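# Fold glasses, close their case, leave it flat

## Task

Fold both temple arms of the eyeglasses that sit in the open case, then close the case lid with the glasses inside it, and make sure the closed case ends up resting flat on the table. It only counts if everything stays that way on its own, without a gripper holding it, and nothing may be pushed or dropped off the table.

## Robot and tools

Robot: two arms, left_arm and right_arm, each with six joints and a two-finger gripper. Everything is reported in one world frame. Its origin is on the table surface midway between the arms, +x runs out across the table, +z runs up, and left_arm sits on the +y side. The arm names do not match the left or right of a camera picture.

execute_actions takes "actions", a list holding zero or one item, plus an optional boolean "pictures".
- An empty list sends nothing and just reports the current state, with camera images.
- A motion item is {"rows": [...], "steps": N}. "rows" holds 1 to 15 rows. N is 11 to 15 and defaults to 15. Each step is 1/30 s. Row k is used on step k, and the final row keeps being used if there are fewer rows than steps.
- A wait item is {"steps": N} with no rows, N up to 300. It commands nothing new and returns once N steps have passed since the previous result. Time spent writing counts toward those steps.
- Images come back only for an empty list or when "pictures": true is passed.

Every row is a single list of 14 numbers covering both arms, even if only one arm moves. Order: left_arm waist, shoulder, elbow, wrist pitch, wrist yaw, wrist roll, gripper opening, then the same seven for right_arm. The joint values are absolute target angles in radians, on the same scale as the Joint positions line. They are not offsets.
- Stated joint ranges, the same for both arms: waist -2.618 to 3.054, shoulder 0.000 to 3.142, elbow 0.000 to 3.142, wrist pitch -1.571 to 1.571, wrist yaw -1.571 to 1.571, wrist roll -2.094 to 2.094.
- The true ends may sit up to 0.036 rad away from these. A call is rejected, and nothing is sent, if a target exceeds a limit by more than 0.036 rad and also lies beyond that joint's last reported angle.
- A target past the real end is clipped there, and a "joint sent to its limit" line may appear, possibly about an earlier action. If that line is absent, the joint is not necessarily free to go further.
- The gripper opening is a number from -1 (closed) to +1 (fully open, about 0.087 m between the pads).

Motion limits. Each step's target may lead the measured angle by at most 0.202 rad at the waist, 0.258 at the shoulder, 0.238 at the elbow, 0.573 at wrist pitch, and 0.522 at wrist yaw and wrist roll. If the targets on one step would move the gripper more than 70 mm from where it is, all of that arm's targets are pulled back toward the measured angles. Distant goals therefore take several actions. Friction can leave a joint about 0.031 rad short of its target, and a smaller change may not move it at all.

The arms keep heading for the last row sent while you think or wait. They stop once nothing has moved for a moment, or when a step is HELD. After that, only a new action moves them further. Each result is captured 11 steps before its action finishes. Those last steps run while you compose the next reply, and your next action begins after them.

Gripper geometry: the fingers extend along the gripper's +z axis and close along its y axis. The reported position is the point between the pads, a little under 1 cm behind the tips.

Gripping:
- grip_measured gives the actual finger opening on the same -1 to 1 scale. Each gripper's reading can be off by about 1 mm.
- Away from the extremes, the fingers go to the opening you command.
- To keep hold of an object, command about 0.02 below grip_measured. A smaller margin gives a gentler grip.
- The pads push with roughly 20 N at most. A fast close can squeeze harder, sometimes until the fingers spring open.

Result lines:
- State line, left_arm: … | right_arm: …, gives end_effector_position in metres and end_effector_quat_wxyz for each gripper. Position errors grow at long reach.
- Joint positions and Joint velocities give one block per arm: six joints (rad, rad/s), then the pad gap (m, m/s).
- Joint torques give the raw drive output, in the same joint order without the gripper. They carry offsets, scaling and noise, so treat them as rough hints of contact.
- "joint command not followed" means a clearance check changed or blocked joint targets on some steps. The rest of the row still ran.
- HELD marks steps on which your row, fully or partly, was not sent.
- MOTOR HOT appears from 75 °C. At 90 °C that arm freezes for 10 s. At 100 °C its motors and gripper go limp and the arm drops. Both stops show as OVER-TEMPERATURE FAULT. Holding loads for long heats motors, even while you are thinking.

zoom_image: arguments "camera" ("cam_high" or "cam_low") and "region" [x0, y0, x1, y1] in pixels of that camera's latest 672x504 image. The origin is the top-left corner, and the region can be at most 504x504. It returns a sharper close-up. Both cameras have calibration data (intrinsics, distortion, T_world_to_cam) that is accurate to within a few degrees and millimetres, which helps map pixels to world coordinates.

finished_scene: argument "scene", the number of the current scene. It ends that scene permanently and reports success. Call it only once the case is closed with the folded glasses inside and lying flat, with both grippers released and clear of it. Ending a reply without any tool call also ends the run.

Things to avoid:
- Knocking anything off the table.
- Letting the arms strike or press on each other.
- Slamming, dropping, or shoving objects hard.
- Closing the fingers too fast.
- Leaving the result dependent on a gripper still holding something.

Occasional disturbances may tug a held part or nudge loose objects, so check the final state before finishing. Shorter, smoother, lower-effort motion is better.

Each tool is called by a JSON object that holds its "op" and its "data".

## Session

{"op": "execute_actions", "data": {"actions": []}}

Scene clock: 0.00 s of 5000.00 s.
left_arm: end_effector_position=(+0.4852, +0.5812, +0.2069) grip_measured=+0.991 end_effector_quat_wxyz=(+0.754, +0.251, +0.607, +0.024) | right_arm: end_effector_position=(+0.4860, -0.4048, +0.2165) grip_measured=+1.000 end_effector_quat_wxyz=(+0.714, -0.373, +0.531, -0.262)
Joint positions: left_arm=[0.876 2.277 1.527 1.156 1.215 0.041 0.087] | right_arm=[-0.627  1.729  0.707  1.238 -0.737 -0.819  0.087]
Joint velocities: left_arm=[ 0.002 -0.002 -0.012  0.022  0.051  0.051  0.001] | right_arm=[-0.007  0.012  0.002 -0.007  0.007  0.066  0.   ]
Joint torques (N m, as the arm reports them, + toward a larger angle): no reading
Motor temperatures (°C, as the motors report them): left_arm=[27 26 26 24 27 24] | right_arm=[26 27 24 25 27 26]

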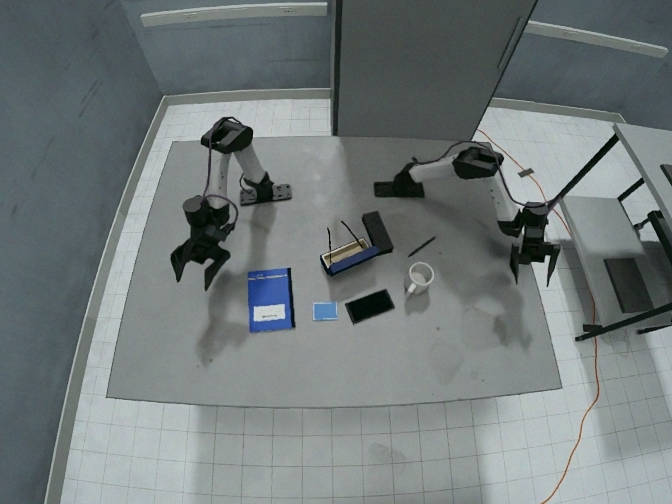

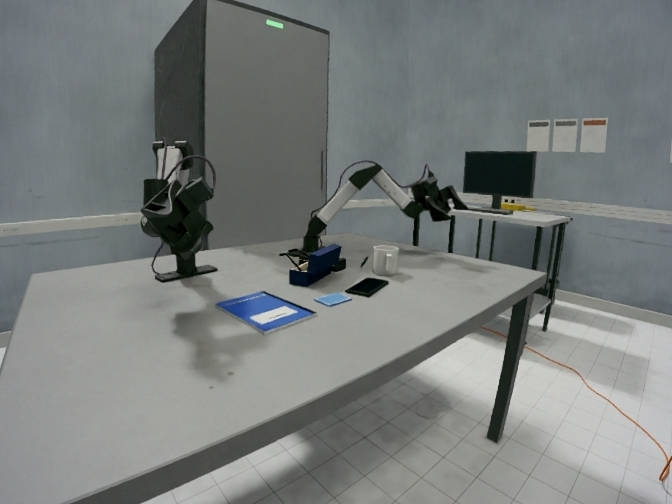

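{"op": "zoom_image", "data": {"camera": "cam_high", "region": [290, 200, 410, 290]}}

{"op": "zoom_image", "data": {"camera": "cam_low", "region": [260, 230, 360, 300]}}

{"op": "execute_actions", "data": {"actions": [{"rows":[[0,1,1,0,0,0,-1,0,1,1,0,0,0,-1]]}]}}

{"op": "execute_actions", "data": {"actions": [{"steps":90}], "pictures": true}}

Region (290, 200, 410, 290) of cam_high's 672x504 image, scaled by 4.200, with more detail than that image has; it fills the top 378 rows of this view, and the rest is white.

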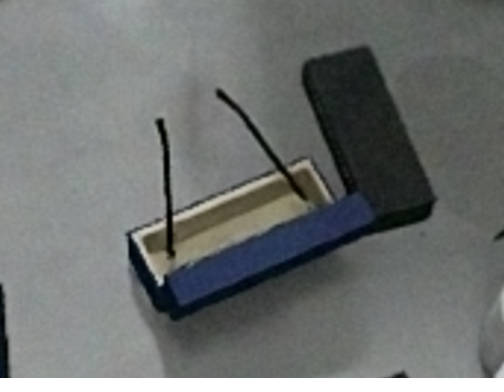

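Region (260, 230, 360, 300) of cam_low's 672x504 image, scaled by 5.040, with more detail than that image has; it fills the top 353 rows of this view, and the rest is white.

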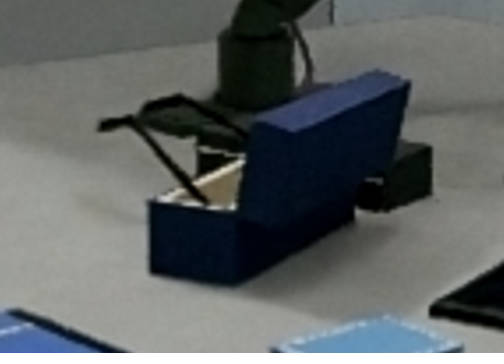

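Scene clock: 0.50 s of 5000.00 s.
left_arm: end_effector_position=(+0.4988, +0.5372, +0.1800) grip_measured=-0.922 end_effector_quat_wxyz=(+0.716, +0.072, +0.694, -0.032) | right_arm: end_effector_position=(+0.5113, -0.3761, +0.2640) grip_measured=-0.902 end_effector_quat_wxyz=(+0.731, -0.230, +0.617, -0.179)
Joint positions: left_arm=[0.756 2.079 1.295 0.829 0.909 0.025 0.003] | right_arm=[-0.468  1.571  0.864  0.854 -0.441 -0.535  0.004]
Joint velocities: left_arm=[-1.399 -1.634 -1.619 -2.205 -1.956 -0.051 -0.153] | right_arm=[ 1.59  -1.648  1.414 -2.938  2.41   2.264 -0.155]
Joint torques (N m, as the arm reports them, + toward a larger angle): left_arm=[ -0.84 -14.47   6.59   1.9   -0.01  -0.22] | right_arm=[  1.31 -12.87   8.47   2.38  -0.27   0.09]
Motor temperatures (°C, as the motors report them): left_arm=[27 26 26 24 27 24] | right_arm=[26 27 24 25 27 26]
Steps of this call (steps 1 to 11: nothing new was sent; steps 12 to 15: the first 4 steps of this action). Readings (joint positions):
12: left_arm=[0.862 2.246 1.488 1.088 1.144 0.038] | right_arm=[-0.608 1.705 0.726 1.160 -0.678 -0.760]
13: left_arm=[0.838 2.192 1.418 0.994 1.059 0.032] | right_arm=[-0.569 1.669 0.766 1.047 -0.598 -0.686]
15: the state above

Scene clock: 3.50 s of 5000.00 s.
left_arm: end_effector_position=(+0.3747, +0.2571, +0.3674) grip_measured=-1.000 end_effector_quat_wxyz=(+0.720, +0.006, +0.694, -0.001) | right_arm: end_effector_position=(+0.3940, -0.2191, +0.3667) grip_measured=-0.990 end_effector_quat_wxyz=(+0.718, -0.053, +0.692, +0.050)
Joint positions: left_arm=[-0.005  0.985  1.012  0.008  0.011  0.008  0.   ] | right_arm=[-0.002  0.983  1.009  0.01  -0.009 -0.007  0.   ]
Joint velocities: left_arm=[-0.012 -0.017 -0.022 -0.051 -0.037 -0.037  0.   ] | right_arm=[ 0.002  0.007  0.002  0.007 -0.066  0.007 -0.001]
Joint torques (N m, as the arm reports them, + toward a larger angle): left_arm=[ 0.4  -1.52  7.06  1.93 -0.15 -0.24] | right_arm=[ 0.36 -0.78  7.3   1.78  0.12  0.08]
Motor temperatures (°C, as the motors report them): left_arm=[27 26 27 25 27 24] | right_arm=[26 27 25 26 27 26]
Kept back: nothing.
Steps of this call (steps 1 to 11: the last 11 steps of your previous action; steps 12 to 45: the robot went on to your last target; steps 46 to 90: nothing new was sent). Readings (joint positions):
1: left_arm=[0.706 2.024 1.241 0.756 0.842 0.022] | right_arm=[-0.411 1.510 0.908 0.757 -0.365 -0.452]
2: left_arm=[0.655 1.970 1.192 0.687 0.780 0.021] | right_arm=[-0.350 1.442 0.941 0.668 -0.304 -0.380]
4: left_arm=[0.548 1.862 1.109 0.533 0.643 0.018] | right_arm=[-0.228 1.300 0.978 0.510 -0.219 -0.273]
8: left_arm=[0.285 1.609 1.016 0.223 0.319 0.012] | right_arm=[-0.021 1.038 0.994 0.259 -0.118 -0.130]
90: the state above
All arms were judged still, so your last target was given up. Only a new action makes them travel on or press farther. Fingers that are still opening or closing keep moving.

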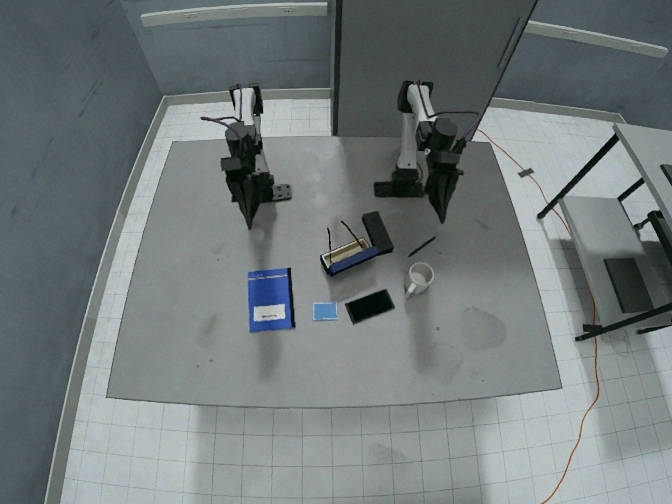

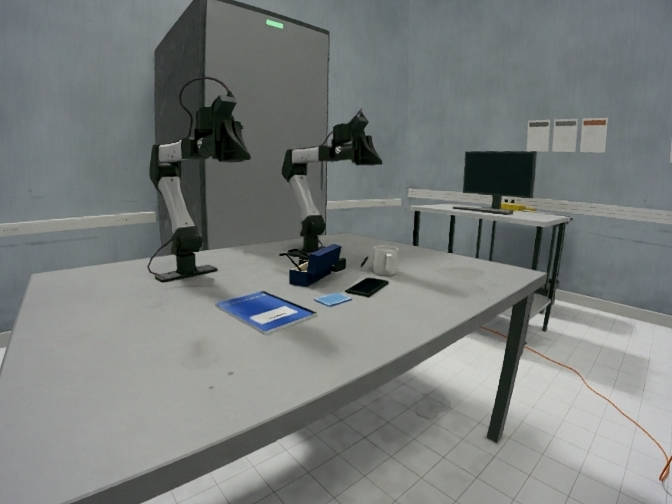

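{"op": "execute_actions", "data": {"actions": [{"rows":[[-0.5,1,1,-1.4,0,0,-1,0.4,1.4,1,-1.1,0,0,-1]]}]}}

{"op": "execute_actions", "data": {"actions": [{"steps":50}], "pictures": true}}

Scene clock: 4.30 s of 5000.00 s.
left_arm: end_effector_position=(+0.3594, +0.2126, +0.3178) grip_measured=-1.000 end_effector_quat_wxyz=(+0.644, +0.052, +0.762, -0.040) | right_arm: end_effector_position=(+0.3970, -0.1888, +0.3202) grip_measured=-0.990 end_effector_quat_wxyz=(+0.655, -0.086, +0.747, +0.071)
Joint positions: left_arm=[-0.135  0.983  1.014 -0.199  0.001  0.007  0.   ] | right_arm=[ 0.079  1.045  1.014 -0.1   -0.003 -0.007  0.   ]
Joint velocities: left_arm=[-1.101 -0.002 -0.002 -1.766 -0.051  0.007  0.   ] | right_arm=[ 0.686  0.735 -0.012 -1.062 -0.007 -0.051 -0.   ]
Joint torques (N m, as the arm reports them, + toward a larger angle): left_arm=[-0.08 -1.94  7.54  2.17 -0.04 -0.18] | right_arm=[ 0.86 -0.34  7.66  1.71  0.01  0.08]
Motor temperatures (°C, as the motors report them): left_arm=[27 26 27 25 27 24] | right_arm=[26 27 25 26 27 26]
Steps of this call (steps 1 to 20: nothing new was sent; steps 21 to 24: the first 4 steps of this action). Readings (joint positions):
21: left_arm=[-0.021 0.985 1.014 -0.026 0.003 0.007] | right_arm=[0.008 0.990 1.011 -0.009 -0.004 -0.007]
22: left_arm=[-0.056 0.983 1.014 -0.077 0.002 0.007] | right_arm=[0.030 1.003 1.014 -0.034 -0.004 -0.007]
24: the state above

Scene clock: 5.97 s of 5000.00 s.
left_arm: end_effector_position=(+0.1206, +0.1983, +0.1480) grip_measured=-1.000 end_effector_quat_wxyz=(+0.103, +0.242, +0.964, -0.026) | right_arm: end_effector_position=(+0.2081, -0.1661, +0.0873) grip_measured=-0.990 end_effector_quat_wxyz=(+0.051, -0.265, +0.963, +0.015)
Joint positions: left_arm=[-0.49   0.983  1.014 -1.388  0.002  0.007  0.   ] | right_arm=[ 0.391  1.386  1.014 -1.092 -0.002 -0.007  0.   ]
Joint velocities: left_arm=[-0.002 -0.017 -0.002  0.007  0.007  0.037  0.   ] | right_arm=[ 0.007 -0.002  0.007 -0.007 -0.051  0.022 -0.001]
Joint torques (N m, as the arm reports them, + toward a larger angle): left_arm=[-0.61 -0.33  5.82  0.7  -0.05 -0.22] | right_arm=[ 0.73 -3.94  5.84  0.49  0.01  0.11]
Motor temperatures (°C, as the motors report them): left_arm=[27 26 27 25 27 24] | right_arm=[26 28 25 26 27 26]
Kept back: nothing.
Steps of this call (steps 1 to 11: the last 11 steps of your previous action; steps 12 to 45: the robot went on to your last target; steps 46 to 50: nothing new was sent). Readings (joint positions):
1: left_arm=[-0.174 0.983 1.014 -0.258 0.001 0.007] | right_arm=[0.104 1.073 1.014 -0.137 -0.003 -0.007]
2: left_arm=[-0.215 0.983 1.014 -0.316 0.001 0.007] | right_arm=[0.129 1.102 1.014 -0.176 -0.002 -0.007]
4: left_arm=[-0.296 0.983 1.014 -0.438 0.001 0.007] | right_arm=[0.181 1.163 1.014 -0.256 -0.002 -0.007]
8: left_arm=[-0.432 0.983 1.014 -0.694 0.002 0.007] | right_arm=[0.289 1.282 1.014 -0.448 -0.002 -0.007]
50: the state above
All arms were judged still, so your last target was given up. Only a new action makes them travel on or press farther. Fingers that are still opening or closing keep moving.

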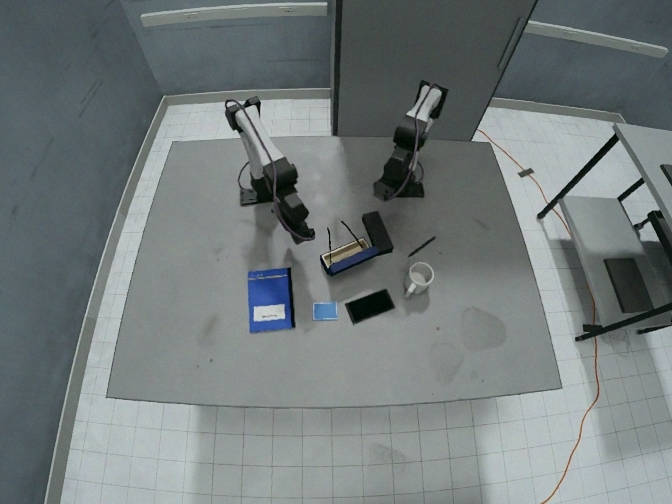

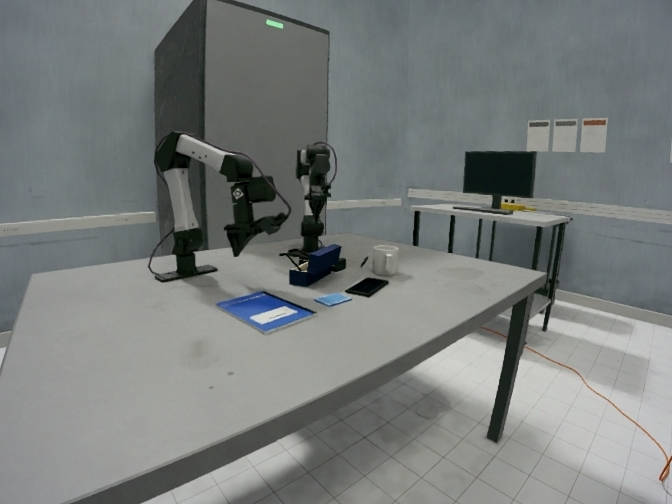

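{"op": "execute_actions", "data": {"actions": [{"rows":[[-0.626,1.6,1.31,-1.07,0,0,-1,0.4,1.4,1,-1.1,0,0,-1]]}]}}

{"op": "execute_actions", "data": {"actions": [{"steps":25}]}}

{"op": "execute_actions", "data": {"actions": [{"rows":[[-0.626,1.74,1.31,-1.07,0,0,-1,0.4,1.4,1,-1.1,0,0,-1]]}]}}

{"op": "execute_actions", "data": {"actions": [{"steps":30}], "pictures": true}}

{"op": "zoom_image", "data": {"camera": "cam_low", "region": [240, 200, 380, 300]}}

Scene clock: 7.63 s of 5000.00 s.
left_arm: end_effector_position=(+0.1623, +0.1613, +0.1687) grip_measured=-1.000 end_effector_quat_wxyz=(+0.140, +0.277, +0.950, -0.039) | right_arm: end_effector_position=(+0.2081, -0.1661, +0.0873) grip_measured=-0.990 end_effector_quat_wxyz=(+0.051, -0.265, +0.963, +0.015)
Joint positions: left_arm=[-0.566  1.134  1.162 -1.307 -0.001  0.007  0.   ] | right_arm=[ 0.391  1.386  1.014 -1.092 -0.002 -0.007  0.   ]
Joint velocities: left_arm=[-0.452  1.443  1.287  0.93  -0.081 -0.007  0.   ] | right_arm=[-0.007  0.002 -0.007 -0.022 -0.037  0.051 -0.   ]
Joint torques (N m, as the arm reports them, + toward a larger angle): left_arm=[-0.39 -0.47  7.36  1.09 -0.05 -0.2 ] | right_arm=[ 0.74 -3.96  5.82  0.53  0.03  0.1 ]
Motor temperatures (°C, as the motors report them): left_arm=[27 26 27 25 27 24] | right_arm=[26 28 26 26 27 26]
Steps of this call (steps 1 to 46: nothing new was sent; steps 47 to 50: the first 4 steps of this action). Readings (joint positions):
47: left_arm=[-0.503 1.001 1.032 -1.385 -0.001 0.007] | right_arm=[0.391 1.386 1.014 -1.092 -0.002 -0.007]
48: left_arm=[-0.528 1.038 1.072 -1.367 -0.001 0.007] | right_arm=[0.391 1.386 1.014 -1.092 -0.002 -0.007]
50: the state above

Scene clock: 8.47 s of 5000.00 s.
left_arm: end_effector_position=(+0.2404, +0.0950, +0.1041) grip_measured=-1.000 end_effector_quat_wxyz=(+0.079, +0.303, +0.949, -0.024) | right_arm: end_effector_position=(+0.2081, -0.1661, +0.0873) grip_measured=-0.990 end_effector_quat_wxyz=(+0.051, -0.265, +0.963, +0.015)
Joint positions: left_arm=[-0.617  1.622  1.303 -1.085 -0.001  0.007  0.   ] | right_arm=[ 0.391  1.386  1.014 -1.092 -0.002 -0.007  0.   ]
Joint velocities: left_arm=[-0.002 -0.012  0.002 -0.007  0.066  0.066  0.   ] | right_arm=[ 0.017 -0.007 -0.007 -0.007  0.051  0.022  0.001]
Joint torques (N m, as the arm reports them, + toward a larger angle): left_arm=[-0.55 -9.61  7.83  0.92 -0.03 -0.22] | right_arm=[ 0.89 -3.94  5.85  0.51  0.02  0.09]
Motor temperatures (°C, as the motors report them): left_arm=[27 27 27 25 27 24] | right_arm=[26 28 26 26 27 26]
Kept back: nothing.
Steps of this call (steps 1 to 11: the last 11 steps of your previous action; steps 12 to 25: the robot went on to your last target). Readings (joint positions):
1: left_arm=[-0.580 1.188 1.204 -1.274 -0.001 0.007] | right_arm=[0.391 1.386 1.014 -1.092 -0.002 -0.007]
2: left_arm=[-0.592 1.247 1.240 -1.241 -0.001 0.007] | right_arm=[0.391 1.386 1.014 -1.092 -0.002 -0.007]
4: left_arm=[-0.608 1.382 1.289 -1.177 -0.001 0.007] | right_arm=[0.391 1.386 1.014 -1.092 -0.002 -0.007]
8: left_arm=[-0.617 1.612 1.303 -1.101 -0.001 0.007] | right_arm=[0.391 1.386 1.014 -1.092 -0.002 -0.007]
25: the state above

Scene clock: 8.60 s of 5000.00 s.
left_arm: end_effector_position=(+0.2409, +0.0947, +0.0844) grip_measured=-1.000 end_effector_quat_wxyz=(+0.047, +0.304, +0.951, -0.014) | right_arm: end_effector_position=(+0.2081, -0.1661, +0.0873) grip_measured=-0.990 end_effector_quat_wxyz=(+0.051, -0.265, +0.963, +0.015)
Joint positions: left_arm=[-0.617  1.699  1.305 -1.08  -0.001  0.007  0.   ] | right_arm=[ 0.391  1.386  1.014 -1.092 -0.002 -0.007  0.   ]
Joint velocities: left_arm=[-0.012  0.701 -0.012 -0.037  0.051  0.037  0.   ] | right_arm=[-0.022 -0.002 -0.002 -0.022 -0.037  0.066 -0.001]
Joint torques (N m, as the arm reports them, + toward a larger angle): left_arm=[-0.57 -8.75  7.48  0.73 -0.03 -0.21] | right_arm=[ 0.69 -3.9   5.78  0.53  0.02  0.11]
Motor temperatures (°C, as the motors report them): left_arm=[27 27 27 25 27 24] | right_arm=[26 28 26 26 27 26]
Steps of this call (steps 1 to 4: the first 4 steps of this action). Readings (joint positions):
1: left_arm=[-0.617 1.632 1.304 -1.085 -0.001 0.007] | right_arm=[0.391 1.386 1.014 -1.092 -0.002 -0.007]
2: left_arm=[-0.617 1.650 1.305 -1.082 -0.001 0.007] | right_arm=[0.391 1.386 1.014 -1.092 -0.002 -0.007]
4: the state above

Scene clock: 9.60 s of 5000.00 s.
left_arm: end_effector_position=(+0.2396, +0.0956, +0.0722) grip_measured=-1.000 end_effector_quat_wxyz=(+0.025, +0.304, +0.952, -0.007) | right_arm: end_effector_position=(+0.2081, -0.1661, +0.0873) grip_measured=-0.990 end_effector_quat_wxyz=(+0.051, -0.265, +0.963, +0.015)
Joint positions: left_arm=[-0.617  1.745  1.305 -1.079 -0.001  0.007  0.   ] | right_arm=[ 0.391  1.386  1.014 -1.092 -0.002 -0.007  0.   ]
Joint velocities: left_arm=[ 0.002 -0.007 -0.022 -0.037 -0.022 -0.037  0.   ] | right_arm=[-0.017  0.007 -0.002  0.051  0.022  0.007 -0.   ]
Joint torques (N m, as the arm reports them, + toward a larger angle): left_arm=[-0.55 -9.22  7.36  0.64 -0.03 -0.22] | right_arm=[ 0.73 -3.95  5.79  0.53  0.02  0.1 ]
Motor temperatures (°C, as the motors report them): left_arm=[27 27 27 25 27 24] | right_arm=[26 28 26 26 27 26]
Kept back: nothing.
Steps of this call (steps 1 to 11: the last 11 steps of your previous action; steps 12 to 30: the robot went on to your last target). Readings (joint positions):
1: left_arm=[-0.617 1.720 1.305 -1.080 -0.001 0.007] | right_arm=[0.391 1.386 1.014 -1.092 -0.002 -0.007]
2: left_arm=[-0.617 1.735 1.305 -1.080 -0.001 0.007] | right_arm=[0.391 1.386 1.014 -1.092 -0.002 -0.007]
4: left_arm=[-0.617 1.745 1.305 -1.080 -0.001 0.007] | right_arm=[0.391 1.386 1.014 -1.092 -0.002 -0.007]
8: left_arm=[-0.617 1.745 1.305 -1.079 -0.001 0.007] | right_arm=[0.391 1.386 1.014 -1.092 -0.002 -0.007]
30: the state above
All arms were judged still, so your last target was given up. Only a new action makes them travel on or press farther. Fingers that are still opening or closing keep moving.

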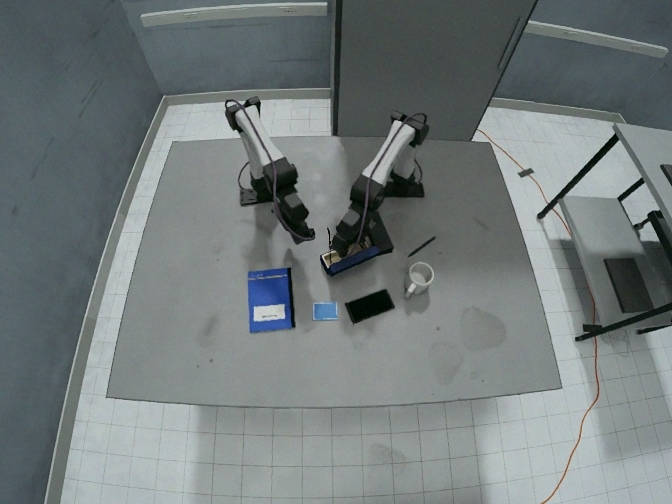

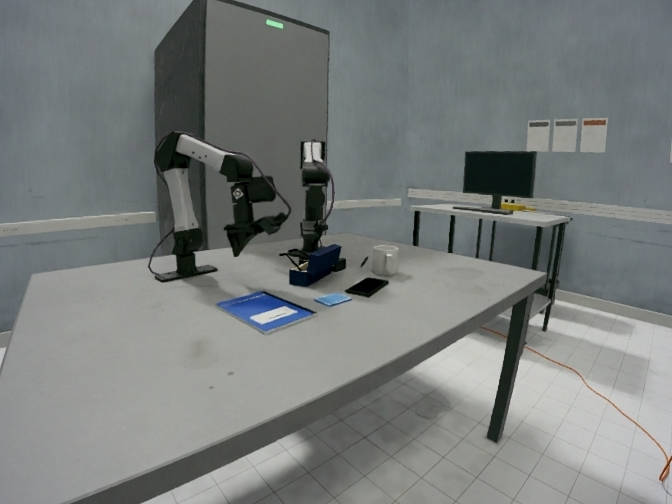

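Region (240, 200, 380, 300) of cam_low's 672x504 image, scaled by 3.600, with more detail than that image has; it fills the top 360 rows of this view, and the rest is white.

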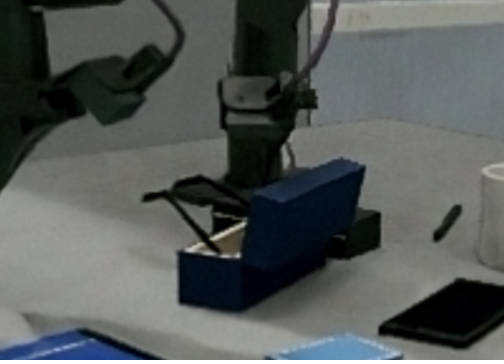

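Go in two stages.

{"op": "execute_actions", "data": {"actions": [{"rows":[[-0.74,1.9,1.53,-1.12,0,0,-1,0.4,1.4,1,-1.1,0,0,-1]]}]}}

{"op": "execute_actions", "data": {"actions": [{"rows":[[-0.72,2.09,1.77,-1.16,0,0,-1,0.4,1.4,1,-1.1,0,0,-1]]}]}}

{"op": "execute_actions", "data": {"actions": [{"steps":30}], "pictures": true}}

{"op": "zoom_image", "data": {"camera": "cam_low", "region": [240, 200, 380, 300]}}

Scene clock: 10.23 s of 5000.00 s.
left_arm: end_effector_position=(+0.2576, +0.0464, +0.0790) grip_measured=-1.000 end_effector_quat_wxyz=(+0.044, +0.348, +0.937, -0.012) | right_arm: end_effector_position=(+0.2081, -0.1661, +0.0873) grip_measured=-0.990 end_effector_quat_wxyz=(+0.051, -0.265, +0.963, +0.015)
Joint positions: left_arm=[-0.711  1.87   1.492 -1.103 -0.006  0.006  0.   ] | right_arm=[ 0.391  1.386  1.014 -1.092 -0.002 -0.007  0.   ]
Joint velocities: left_arm=[-0.711  0.53   0.618  0.344  0.007 -0.022  0.   ] | right_arm=[-0.002  0.002 -0.012 -0.007  0.066 -0.007  0.   ]
Joint torques (N m, as the arm reports them, + toward a larger angle): left_arm=[  1.18 -10.52   6.94  -0.1   -0.04  -0.21] | right_arm=[ 0.62 -3.84  5.8   0.5   0.01  0.11]
Motor temperatures (°C, as the motors report them): left_arm=[27 27 27 25 27 24] | right_arm=[26 28 26 26 27 26]
Steps of this call (steps 1 to 15: nothing new was sent; steps 16 to 19: the first 4 steps of this action). Readings (joint positions):
16: left_arm=[-0.629 1.768 1.345 -1.112 -0.006 0.006] | right_arm=[0.391 1.386 1.014 -1.092 -0.002 -0.007]
17: left_arm=[-0.654 1.809 1.409 -1.127 -0.007 0.006] | right_arm=[0.391 1.386 1.014 -1.092 -0.002 -0.007]
19: the state above

Scene clock: 10.73 s of 5000.00 s.
left_arm: end_effector_position=(+0.2904, +0.0066, +0.0742) grip_measured=-1.000 end_effector_quat_wxyz=(+0.053, +0.355, +0.933, -0.017) | right_arm: end_effector_position=(+0.2068, -0.1668, +0.0874) grip_measured=-0.990 end_effector_quat_wxyz=(+0.049, -0.265, +0.963, +0.014)
Joint positions: left_arm=[-0.734  2.05   1.727 -1.137 -0.005 -0.     0.   ] | right_arm=[ 0.391  1.386  1.014 -1.097 -0.002 -0.007  0.   ]
Joint velocities: left_arm=[ 0.095  0.72   0.691  0.242 -0.037  0.051  0.   ] | right_arm=[-0.002 -0.002 -0.012 -0.007 -0.007 -0.007 -0.   ]
Joint torques (N m, as the arm reports them, + toward a larger angle): left_arm=[  0.62 -12.15   6.93  -0.13   0.    -0.15] | right_arm=[ 0.74 -3.88  5.78  0.56  0.01  0.11]
Motor temperatures (°C, as the motors report them): left_arm=[27 27 27 25 27 24] | right_arm=[26 28 26 26 27 26]
Steps of this call (steps 1 to 11: the last 11 steps of your previous action; steps 12 to 15: the first 4 steps of this action). Readings (joint positions):
12: left_arm=[-0.742 1.926 1.552 -1.144 -0.005 -0.000] | right_arm=[0.391 1.386 1.014 -1.097 -0.002 -0.007]
13: left_arm=[-0.740 1.975 1.630 -1.161 -0.005 -0.000] | right_arm=[0.391 1.386 1.014 -1.097 -0.002 -0.007]
15: the state above

Scene clock: 11.73 s of 5000.00 s.
left_arm: end_effector_position=(+0.2924, +0.0081, +0.0644) grip_measured=-1.000 end_effector_quat_wxyz=(+0.038, +0.353, +0.935, -0.012) | right_arm: end_effector_position=(+0.2068, -0.1668, +0.0874) grip_measured=-0.990 end_effector_quat_wxyz=(+0.049, -0.265, +0.963, +0.014)
Joint positions: left_arm=[-0.727  2.089  1.744 -1.146 -0.005 -0.     0.   ] | right_arm=[ 0.391  1.386  1.014 -1.097 -0.002 -0.007  0.   ]
Joint velocities: left_arm=[ 0.012 -0.017 -0.012 -0.007  0.007 -0.066  0.   ] | right_arm=[ 0.007 -0.002 -0.002  0.007  0.007 -0.037 -0.   ]
Joint torques (N m, as the arm reports them, + toward a larger angle): left_arm=[  0.59 -12.15   9.37   0.43   0.    -0.14] | right_arm=[ 0.87 -3.92  5.82  0.54  0.03  0.12]
Motor temperatures (°C, as the motors report them): left_arm=[27 27 27 25 27 24] | right_arm=[26 28 26 26 27 26]
Kept back: nothing.
Steps of this call (steps 1 to 11: the last 11 steps of your previous action; steps 12 to 30: the robot went on to your last target). Readings (joint positions):
1: left_arm=[-0.731 2.069 1.742 -1.132 -0.005 -0.000] | right_arm=[0.391 1.386 1.014 -1.097 -0.002 -0.007]
2: left_arm=[-0.729 2.079 1.744 -1.132 -0.005 -0.000] | right_arm=[0.391 1.386 1.014 -1.097 -0.002 -0.007]
4: left_arm=[-0.727 2.089 1.744 -1.138 -0.005 -0.000] | right_arm=[0.391 1.386 1.014 -1.097 -0.002 -0.007]
8: left_arm=[-0.727 2.089 1.744 -1.143 -0.005 -0.000] | right_arm=[0.391 1.386 1.014 -1.097 -0.002 -0.007]
30: the state above
All arms were judged still, so your last target was given up. Only a new action makes them travel on or press farther. Fingers that are still opening or closing keep moving.

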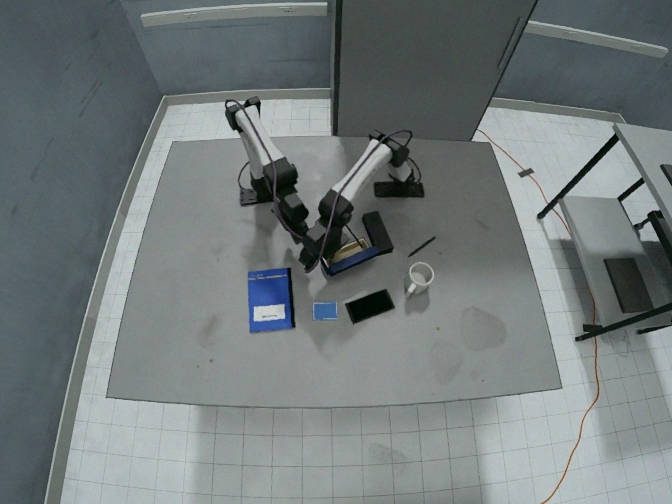

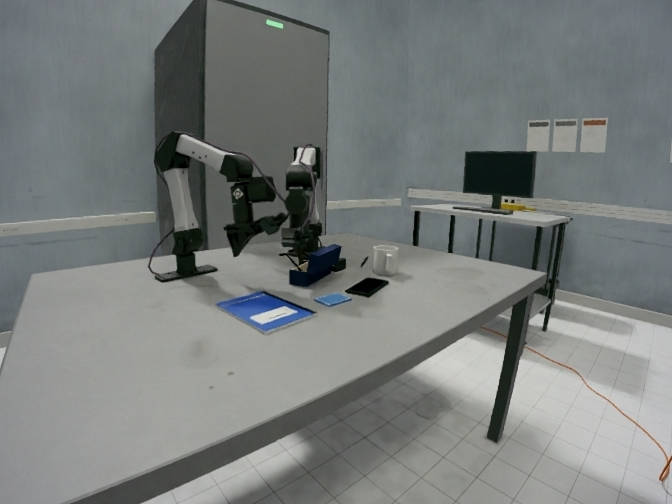

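Region (240, 200, 380, 300) of cam_low's 672x504 image, scaled by 3.600, with more detail than that image has; it fills the top 360 rows of this view, and the rest is white.

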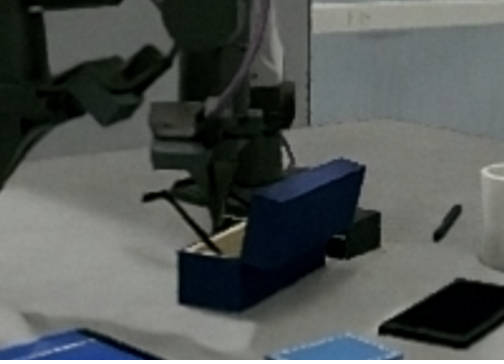

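{"op": "execute_actions", "data": {"actions": [{"rows":[[-0.4,1.5,1.4,-1.1,0,0,-1,0,1.4,1,-1.1,0,0,-1]]}]}}

{"op": "execute_actions", "data": {"actions": [{"steps":30}], "pictures": true}}

{"op": "zoom_image", "data": {"camera": "cam_high", "region": [290, 200, 410, 290]}}

Scene clock: 12.27 s of 5000.00 s.
left_arm: end_effector_position=(+0.2836, +0.0707, +0.0723) grip_measured=-1.000 end_effector_quat_wxyz=(+0.035, +0.292, +0.956, -0.014) | right_arm: end_effector_position=(+0.2265, -0.2095, +0.0873) grip_measured=-0.990 end_effector_quat_wxyz=(+0.051, -0.150, +0.987, +0.013)
Joint positions: left_arm=[-0.598  1.912  1.521 -1.105  0.006 -0.     0.   ] | right_arm=[ 0.154  1.386  1.014 -1.094 -0.012 -0.007  0.   ]
Joint velocities: left_arm=[ 1.526 -1.595 -1.482 -0.154 -0.022 -0.051  0.   ] | right_arm=[-2.142 -0.002  0.002  0.022  0.081  0.051 -0.001]
Joint torques (N m, as the arm reports them, + toward a larger angle): left_arm=[  1.1  -14.4    7.9    0.66  -0.09  -0.13] | right_arm=[ 0.18 -3.92  5.82  0.5   0.02  0.08]
Motor temperatures (°C, as the motors report them): left_arm=[27 27 27 25 27 24] | right_arm=[26 28 26 26 27 26]
Steps of this call (steps 1 to 12: nothing new was sent; steps 13 to 16: the first 4 steps of this action). Readings (joint positions):
13: left_arm=[-0.715 2.065 1.707 -1.119 0.001 -0.000] | right_arm=[0.364 1.386 1.014 -1.097 -0.013 -0.008]
14: left_arm=[-0.689 2.020 1.642 -1.106 0.005 -0.000] | right_arm=[0.302 1.386 1.014 -1.097 -0.015 -0.008]
16: the state above

Scene clock: 13.27 s of 5000.00 s.
left_arm: end_effector_position=(+0.2887, +0.1451, +0.1717) grip_measured=-1.000 end_effector_quat_wxyz=(+0.193, +0.188, +0.963, -0.034) | right_arm: end_effector_position=(+0.2343, -0.2431, +0.0873) grip_measured=-0.990 end_effector_quat_wxyz=(+0.053, -0.070, +0.996, +0.002)
Joint positions: left_arm=[-0.392  1.487  1.412 -1.102 -0.008 -0.     0.   ] | right_arm=[-0.002  1.386  1.014 -1.093  0.003 -0.003  0.   ]
Joint velocities: left_arm=[-0.002 -0.007 -0.002  0.022 -0.051 -0.051  0.   ] | right_arm=[-0.002 -0.002  0.002 -0.022 -0.037  0.007 -0.002]
Joint torques (N m, as the arm reports them, + toward a larger angle): left_arm=[-0.46 -5.67  6.37  1.19  0.03 -0.14] | right_arm=[ 0.16 -3.88  5.83  0.53 -0.04  0.09]
Motor temperatures (°C, as the motors report them): left_arm=[27 28 27 25 27 24] | right_arm=[26 28 26 26 27 26]
Kept back: nothing.
Steps of this call (steps 1 to 11: the last 11 steps of your previous action; steps 12 to 30: the robot went on to your last target). Readings (joint positions):
1: left_arm=[-0.541 1.856 1.478 -1.108 0.006 -0.000] | right_arm=[0.086 1.386 1.014 -1.093 -0.008 -0.006]
2: left_arm=[-0.483 1.797 1.447 -1.108 0.005 -0.000] | right_arm=[0.036 1.386 1.014 -1.093 -0.002 -0.005]
4: left_arm=[-0.396 1.661 1.414 -1.108 -0.003 -0.000] | right_arm=[-0.001 1.386 1.014 -1.093 0.003 -0.003]
8: left_arm=[-0.385 1.472 1.412 -1.101 -0.008 -0.000] | right_arm=[-0.002 1.386 1.014 -1.093 0.003 -0.003]
30: the state above
All arms were judged still, so your last target was given up. Only a new action makes them travel on or press farther. Fingers that are still opening or closing keep moving.

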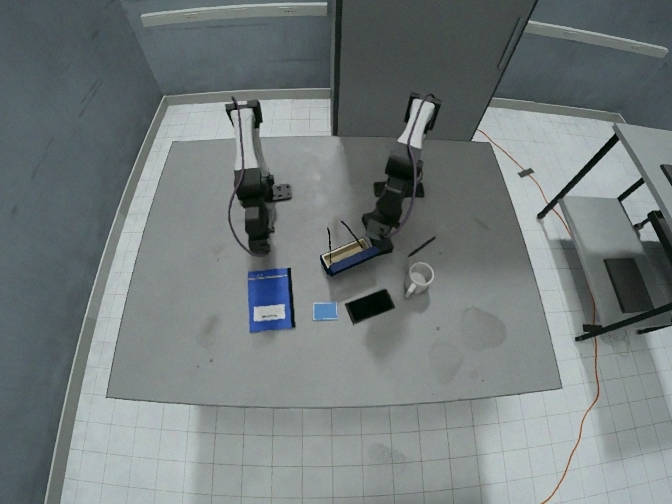

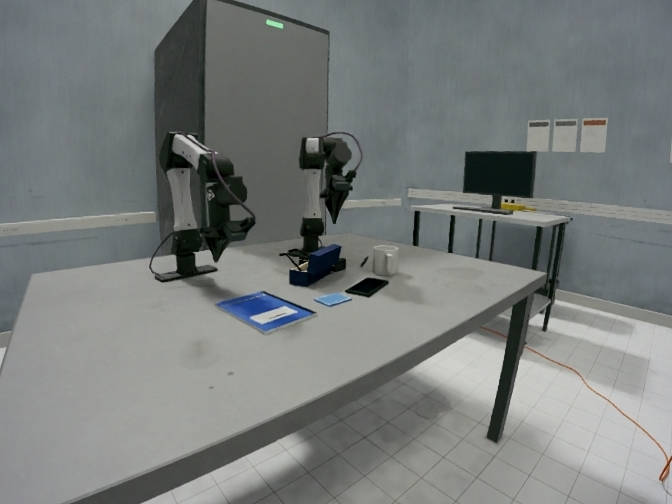

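Region (290, 200, 410, 290) of cam_high's 672x504 image, scaled by 4.200, with more detail than that image has; it fills the top 378 rows of this view, and the rest is white.

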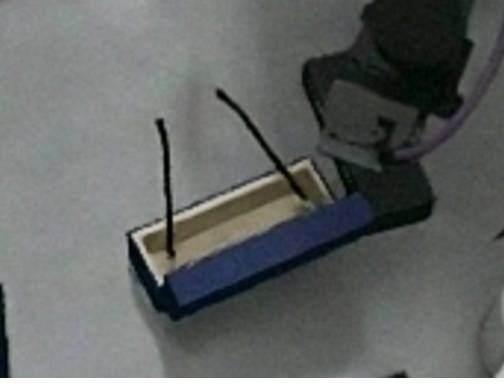

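{"op": "execute_actions", "data": {"actions": [{"rows":[[-0.77,1.6,1.28,-1.05,0,0,-1,0,1.4,1,-1.1,0,0,-1]]}]}}

{"op": "execute_actions", "data": {"actions": [{"rows":[[-0.77,1.8,1.28,-1.0,0,0,-1,0,1.4,1,-1.1,0,0,-1]]}]}}

{"op": "execute_actions", "data": {"actions": [{"rows":[[-0.79,1.85,1.37,-1.02,0,0,-1,0,1.4,1,-1.1,0,0,-1],[-0.79,1.85,1.37,-1.02,0,0,-1,0,1.4,1,-1.1,0,0,-1],[-0.79,1.85,1.37,-1.02,0,0,-1,0,1.4,1,-1.1,0,0,-1],[-0.79,1.85,1.37,-1.02,0,0,-1,0,1.4,1,-1.1,0,0,-1],[-0.79,1.85,1.37,-1.02,0,0,-1,0,1.4,1,-1.1,0,0,-1],[-0.8,1.92,1.46,-1.04,0,0,-1,0,1.4,1,-1.1,0,0,-1],[-0.8,1.92,1.46,-1.04,0,0,-1,0,1.4,1,-1.1,0,0,-1],[-0.8,1.92,1.46,-1.04,0,0,-1,0,1.4,1,-1.1,0,0,-1],[-0.8,1.92,1.46,-1.04,0,0,-1,0,1.4,1,-1.1,0,0,-1],[-0.8,1.92,1.46,-1.04,0,0,-1,0,1.4,1,-1.1,0,0,-1],[-0.8,1.99,1.56,-1.06,0,0,-1,0,1.4,1,-1.1,0,0,-1]]}]}}

{"op": "execute_actions", "data": {"actions": [{"steps":30}], "pictures": true}}

{"op": "zoom_image", "data": {"camera": "cam_low", "region": [240, 200, 380, 300]}}

{"op": "zoom_image", "data": {"camera": "cam_high", "region": [290, 200, 410, 290]}}

Scene clock: 14.80 s of 5000.00 s.
left_arm: end_effector_position=(+0.2590, +0.0992, +0.1369) grip_measured=-1.000 end_effector_quat_wxyz=(+0.147, +0.278, +0.949, -0.035) | right_arm: end_effector_position=(+0.2343, -0.2431, +0.0873) grip_measured=-0.990 end_effector_quat_wxyz=(+0.053, -0.070, +0.996, +0.002)
Joint positions: left_arm=[-0.578  1.539  1.338 -1.067 -0.017 -0.001  0.   ] | right_arm=[-0.002  1.386  1.014 -1.093  0.003 -0.003  0.   ]
Joint velocities: left_arm=[-1.878  0.735 -0.579  0.11   0.051  0.022  0.   ] | right_arm=[-0.012  0.007 -0.007 -0.037  0.022 -0.081  0.   ]
Joint torques (N m, as the arm reports them, + toward a larger angle): left_arm=[-1.07 -6.18  5.7   0.95  0.09 -0.13] | right_arm=[ 0.23 -3.97  5.72  0.55 -0.06  0.07]
Motor temperatures (°C, as the motors report them): left_arm=[27 28 27 25 27 24] | right_arm=[26 28 26 26 27 26]
Steps of this call (steps 1 to 42: nothing new was sent; steps 43 to 46: the first 4 steps of this action). Readings (joint positions):
43: left_arm=[-0.411 1.491 1.400 -1.091 -0.016 -0.001] | right_arm=[-0.002 1.386 1.014 -1.093 0.003 -0.003]
44: left_arm=[-0.455 1.498 1.380 -1.079 -0.018 -0.001] | right_arm=[-0.002 1.386 1.014 -1.093 0.003 -0.003]
46: the state above

Scene clock: 15.30 s of 5000.00 s.
left_arm: end_effector_position=(+0.2153, +0.0537, +0.0673) grip_measured=-1.000 end_effector_quat_wxyz=(+0.040, +0.377, +0.925, -0.018) | right_arm: end_effector_position=(+0.2343, -0.2431, +0.0873) grip_measured=-0.990 end_effector_quat_wxyz=(+0.053, -0.070, +0.996, +0.002)
Joint positions: left_arm=[-0.779  1.745  1.289 -1.027  0.003 -0.001  0.   ] | right_arm=[-0.002  1.386  1.014 -1.093  0.003 -0.003  0.   ]
Joint velocities: left_arm=[ 0.002  1.15  -0.017  0.125 -0.007  0.037  0.   ] | right_arm=[ 0.012 -0.007  0.002 -0.037  0.007 -0.066 -0.   ]
Joint torques (N m, as the arm reports them, + toward a larger angle): left_arm=[  0.75 -10.01   6.17   0.72  -0.06  -0.15] | right_arm=[ 0.24 -3.92  5.81  0.53 -0.04  0.08]
Motor temperatures (°C, as the motors report them): left_arm=[27 28 28 25 27 24] | right_arm=[26 28 26 26 27 26]
Steps of this call (steps 1 to 11: the last 11 steps of your previous action; steps 12 to 15: the first 4 steps of this action). Readings (joint positions):
12: left_arm=[-0.779 1.633 1.286 -1.057 0.003 -0.001] | right_arm=[-0.002 1.386 1.014 -1.093 0.003 -0.003]
13: left_arm=[-0.779 1.663 1.289 -1.044 0.003 -0.001] | right_arm=[-0.002 1.386 1.014 -1.093 0.003 -0.003]
15: the state above

Scene clock: 15.80 s of 5000.00 s.
left_arm: end_effector_position=(+0.2232, +0.0460, +0.0530) grip_measured=-1.000 end_effector_quat_wxyz=(+0.022, +0.377, +0.926, -0.011) | right_arm: end_effector_position=(+0.2343, -0.2431, +0.0873) grip_measured=-0.990 end_effector_quat_wxyz=(+0.053, -0.070, +0.996, +0.002)
Joint positions: left_arm=[-0.779  1.834  1.337 -1.024  0.003 -0.001  0.   ] | right_arm=[-0.002  1.386  1.014 -1.093  0.003 -0.003  0.   ]
Joint velocities: left_arm=[ 0.002 -0.007  0.212  0.007 -0.066  0.022  0.   ] | right_arm=[-0.002 -0.012  0.012  0.022  0.037  0.066 -0.   ]
Joint torques (N m, as the arm reports them, + toward a larger angle): left_arm=[-0.65 -8.49  8.49  0.52 -0.07 -0.12] | right_arm=[ 0.16 -4.07  5.75  0.53 -0.04  0.07]
Motor temperatures (°C, as the motors report them): left_arm=[27 28 28 25 27 24] | right_arm=[26 28 26 26 27 26]
Steps of this call (steps 1 to 11: the last 11 steps of your previous action; steps 12 to 15: the first 4 steps of this action). Readings (joint positions):
12: left_arm=[-0.779 1.821 1.298 -1.024 0.003 -0.001] | right_arm=[-0.002 1.386 1.014 -1.093 0.003 -0.003]
13: left_arm=[-0.779 1.828 1.314 -1.027 0.003 -0.001] | right_arm=[-0.002 1.386 1.014 -1.093 0.003 -0.003]
15: the state above

Scene clock: 16.80 s of 5000.00 s.
left_arm: end_effector_position=(+0.2513, +0.0123, +0.0521) grip_measured=-1.000 end_effector_quat_wxyz=(+0.031, +0.383, +0.923, -0.014) | right_arm: end_effector_position=(+0.2343, -0.2431, +0.0873) grip_measured=-0.990 end_effector_quat_wxyz=(+0.053, -0.070, +0.996, +0.002)
Joint positions: left_arm=[-0.792  1.979  1.532 -1.055  0.003 -0.001  0.   ] | right_arm=[-0.002  1.386  1.014 -1.093  0.003 -0.003  0.   ]
Joint velocities: left_arm=[-0.007  0.007 -0.007 -0.051 -0.037 -0.022  0.   ] | right_arm=[-0.002 -0.017 -0.007 -0.066 -0.051 -0.037  0.001]
Joint torques (N m, as the arm reports them, + toward a larger angle): left_arm=[ -0.48 -10.21   9.42   0.51  -0.08  -0.15] | right_arm=[ 0.22 -3.95  5.76  0.5  -0.03  0.07]
Motor temperatures (°C, as the motors report them): left_arm=[27 28 28 25 27 24] | right_arm=[26 28 27 26 27 26]
Kept back: nothing.
Steps of this call (steps 1 to 11: the last 11 steps of your previous action; steps 12 to 30: the robot went on to your last target). Readings (joint positions):
1: left_arm=[-0.779 1.834 1.343 -1.024 0.003 -0.001] | right_arm=[-0.002 1.386 1.014 -1.093 0.003 -0.003]
2: left_arm=[-0.780 1.845 1.363 -1.037 0.003 -0.001] | right_arm=[-0.002 1.386 1.014 -1.093 0.003 -0.003]
4: left_arm=[-0.786 1.881 1.417 -1.040 0.003 -0.001] | right_arm=[-0.002 1.386 1.014 -1.093 0.003 -0.003]
8: left_arm=[-0.792 1.939 1.486 -1.060 0.003 -0.001] | right_arm=[-0.002 1.386 1.014 -1.093 0.003 -0.003]
30: the state above
All arms were judged still, so your last target was given up. Only a new action makes them travel on or press farther. Fingers that are still opening or closing keep moving.

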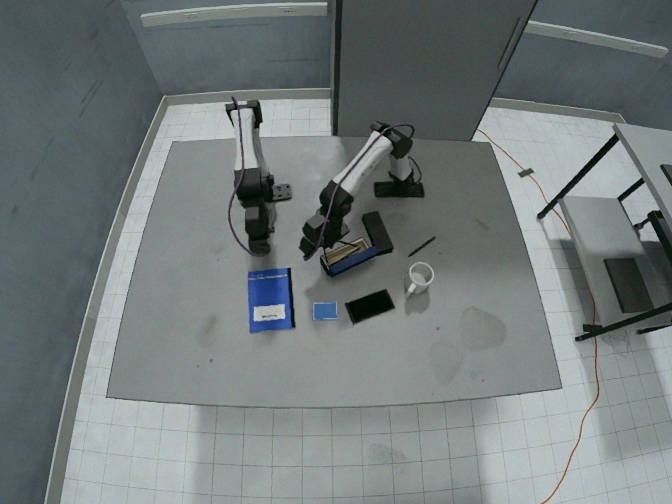

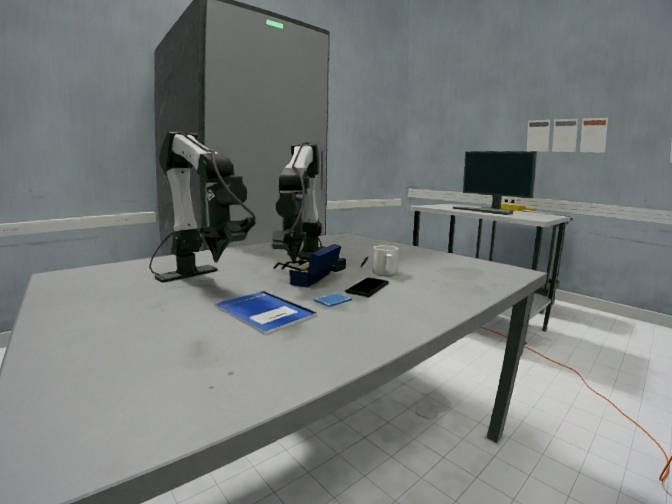

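Region (240, 200, 380, 300) of cam_low's 672x504 image, scaled by 3.600, with more detail than that image has; it fills the top 360 rows of this view, and the rest is white.

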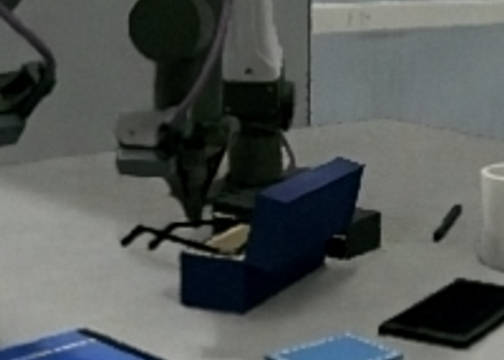

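Region (290, 200, 410, 290) of cam_high's 672x504 image, scaled by 4.200, with more detail than that image has; it fills the top 378 rows of this view, and the rest is white.

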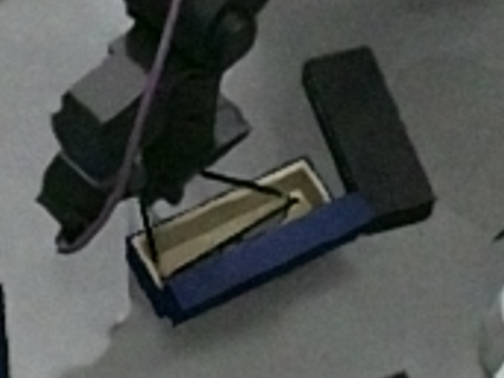

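{"op": "execute_actions", "data": {"actions": [{"rows":[[-0.74,2.06,1.66,-1.08,0,0,-1,0,1.4,1,-1.1,0,0,-1]]}]}}

{"op": "execute_actions", "data": {"actions": [{"rows":[[-0.69,2.12,1.76,-1.1,0,0,-1,0,1.4,1,-1.1,0,0,-1]]}]}}

{"op": "execute_actions", "data": {"actions": [{"steps":30}], "pictures": true}}

{"op": "zoom_image", "data": {"camera": "cam_low", "region": [240, 200, 380, 300]}}

{"op": "zoom_image", "data": {"camera": "cam_high", "region": [290, 200, 410, 290]}}

Scene clock: 17.47 s of 5000.00 s.
left_arm: end_effector_position=(+0.2734, +0.0061, +0.0542) grip_measured=-1.000 end_effector_quat_wxyz=(+0.039, +0.368, +0.929, -0.018) | right_arm: end_effector_position=(+0.2343, -0.2431, +0.0873) grip_measured=-0.990 end_effector_quat_wxyz=(+0.053, -0.070, +0.996, +0.002)
Joint positions: left_arm=[-0.761  2.037  1.626 -1.074  0.004 -0.001  0.   ] | right_arm=[-0.002  1.386  1.014 -1.093  0.003 -0.003  0.   ]
Joint velocities: left_arm=[ 0.291  0.227  0.286  0.066 -0.051 -0.051  0.   ] | right_arm=[-0.002  0.002 -0.007 -0.051 -0.037  0.007 -0.   ]
Joint torques (N m, as the arm reports them, + toward a larger angle): left_arm=[  0.31 -10.99   8.36   0.45  -0.07  -0.14] | right_arm=[ 0.24 -3.96  5.6   0.54 -0.03  0.05]
Motor temperatures (°C, as the motors report them): left_arm=[27 28 28 25 27 24] | right_arm=[26 28 27 26 27 26]
Steps of this call (steps 1 to 16: nothing new was sent; steps 17 to 20: the first 4 steps of this action). Readings (joint positions):
17: left_arm=[-0.788 1.991 1.553 -1.072 0.004 -0.001] | right_arm=[-0.002 1.386 1.014 -1.093 0.003 -0.003]
18: left_arm=[-0.781 2.010 1.586 -1.079 0.004 -0.001] | right_arm=[-0.002 1.386 1.014 -1.093 0.003 -0.003]
20: the state above

Scene clock: 17.97 s of 5000.00 s.
left_arm: end_effector_position=(+0.3003, +0.0062, +0.0557) grip_measured=-1.000 end_effector_quat_wxyz=(+0.047, +0.345, +0.937, -0.021) | right_arm: end_effector_position=(+0.2343, -0.2431, +0.0873) grip_measured=-0.990 end_effector_quat_wxyz=(+0.053, -0.070, +0.996, +0.002)
Joint positions: left_arm=[-0.712  2.098  1.725 -1.095  0.006 -0.001  0.   ] | right_arm=[-0.002  1.386  1.014 -1.093  0.003 -0.003  0.   ]
Joint velocities: left_arm=[ 0.271  0.173  0.286 -0.007  0.037  0.037  0.   ] | right_arm=[-0.012 -0.002  0.002 -0.007 -0.007  0.022  0.001]
Joint torques (N m, as the arm reports them, + toward a larger angle): left_arm=[  0.37 -11.5    8.51   0.47  -0.11  -0.16] | right_arm=[ 0.16 -3.92  5.79  0.55 -0.04  0.08]
Motor temperatures (°C, as the motors report them): left_arm=[27 28 28 25 27 24] | right_arm=[26 28 27 26 27 26]
Steps of this call (steps 1 to 11: the last 11 steps of your previous action; steps 12 to 15: the first 4 steps of this action). Readings (joint positions):
12: left_arm=[-0.739 2.057 1.655 -1.091 0.004 -0.001] | right_arm=[-0.002 1.386 1.014 -1.093 0.003 -0.003]
13: left_arm=[-0.731 2.075 1.687 -1.098 0.004 -0.001] | right_arm=[-0.002 1.386 1.014 -1.093 0.003 -0.003]
15: the state above

Scene clock: 18.97 s of 5000.00 s.
left_arm: end_effector_position=(+0.3070, +0.0105, +0.0551) grip_measured=-1.000 end_effector_quat_wxyz=(+0.048, +0.336, +0.940, -0.021) | right_arm: end_effector_position=(+0.2343, -0.2431, +0.0873) grip_measured=-0.990 end_effector_quat_wxyz=(+0.053, -0.070, +0.996, +0.002)
Joint positions: left_arm=[-0.692  2.106  1.734 -1.094  0.006 -0.001  0.   ] | right_arm=[-0.002  1.386  1.014 -1.093  0.003 -0.003  0.   ]
Joint velocities: left_arm=[0.007 0.007 0.007 0.051 0.007 0.007 0.   ] | right_arm=[-0.027  0.002  0.002 -0.022 -0.066  0.066  0.001]
Joint torques (N m, as the arm reports them, + toward a larger angle): left_arm=[  0.29 -11.21   9.34   0.57  -0.09  -0.12] | right_arm=[ 0.18 -3.94  5.72  0.53 -0.03  0.11]
Motor temperatures (°C, as the motors report them): left_arm=[27 28 28 25 27 24] | right_arm=[26 28 27 26 27 26]
Kept back: nothing.
Steps of this call (steps 1 to 11: the last 11 steps of your previous action; steps 12 to 30: the robot went on to your last target). Readings (joint positions):
1: left_arm=[-0.704 2.103 1.731 -1.094 0.006 -0.001] | right_arm=[-0.002 1.386 1.014 -1.093 0.003 -0.003]
2: left_arm=[-0.697 2.105 1.734 -1.094 0.006 -0.001] | right_arm=[-0.002 1.386 1.014 -1.093 0.003 -0.003]
4: left_arm=[-0.692 2.106 1.734 -1.094 0.006 -0.001] | right_arm=[-0.002 1.386 1.014 -1.093 0.003 -0.003]
8: left_arm=[-0.692 2.106 1.734 -1.094 0.006 -0.001] | right_arm=[-0.002 1.386 1.014 -1.093 0.003 -0.003]
30: the state above
All arms were judged still, so your last target was given up. Only a new action makes them travel on or press farther. Fingers that are still opening or closing keep moving.

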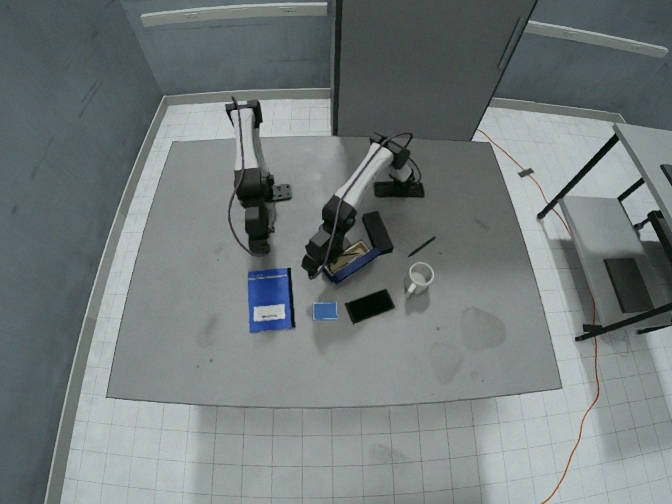

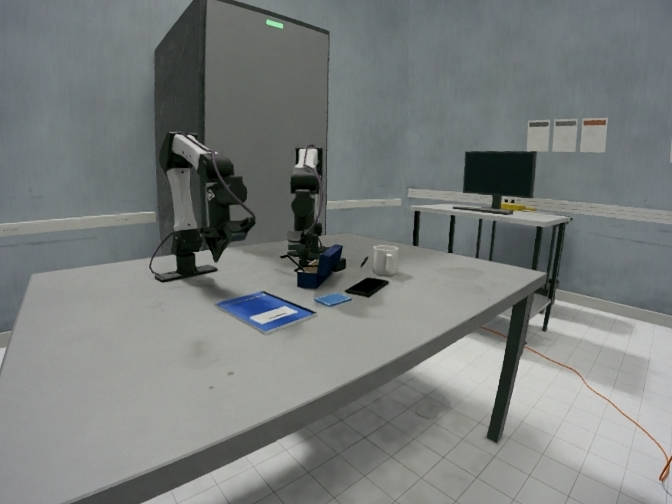

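Region (240, 200, 380, 300) of cam_low's 672x504 image, scaled by 3.600, with more detail than that image has; it fills the top 360 rows of this view, and the rest is white.

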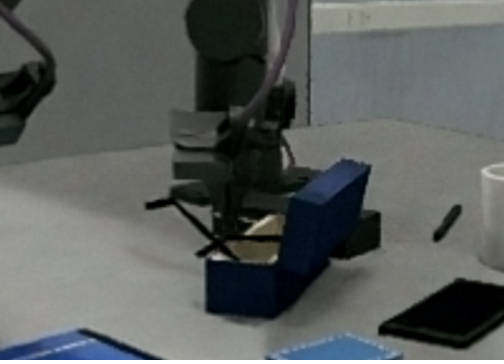

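Region (290, 200, 410, 290) of cam_high's 672x504 image, scaled by 4.200, with more detail than that image has; it fills the top 378 rows of this view, and the rest is white.

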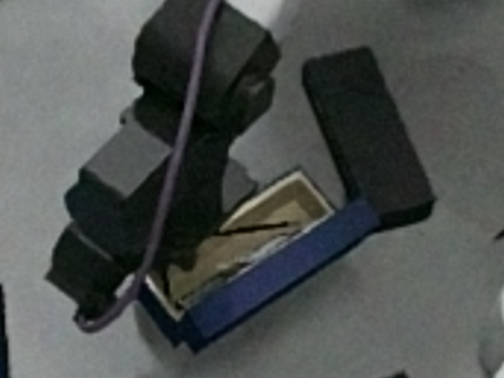

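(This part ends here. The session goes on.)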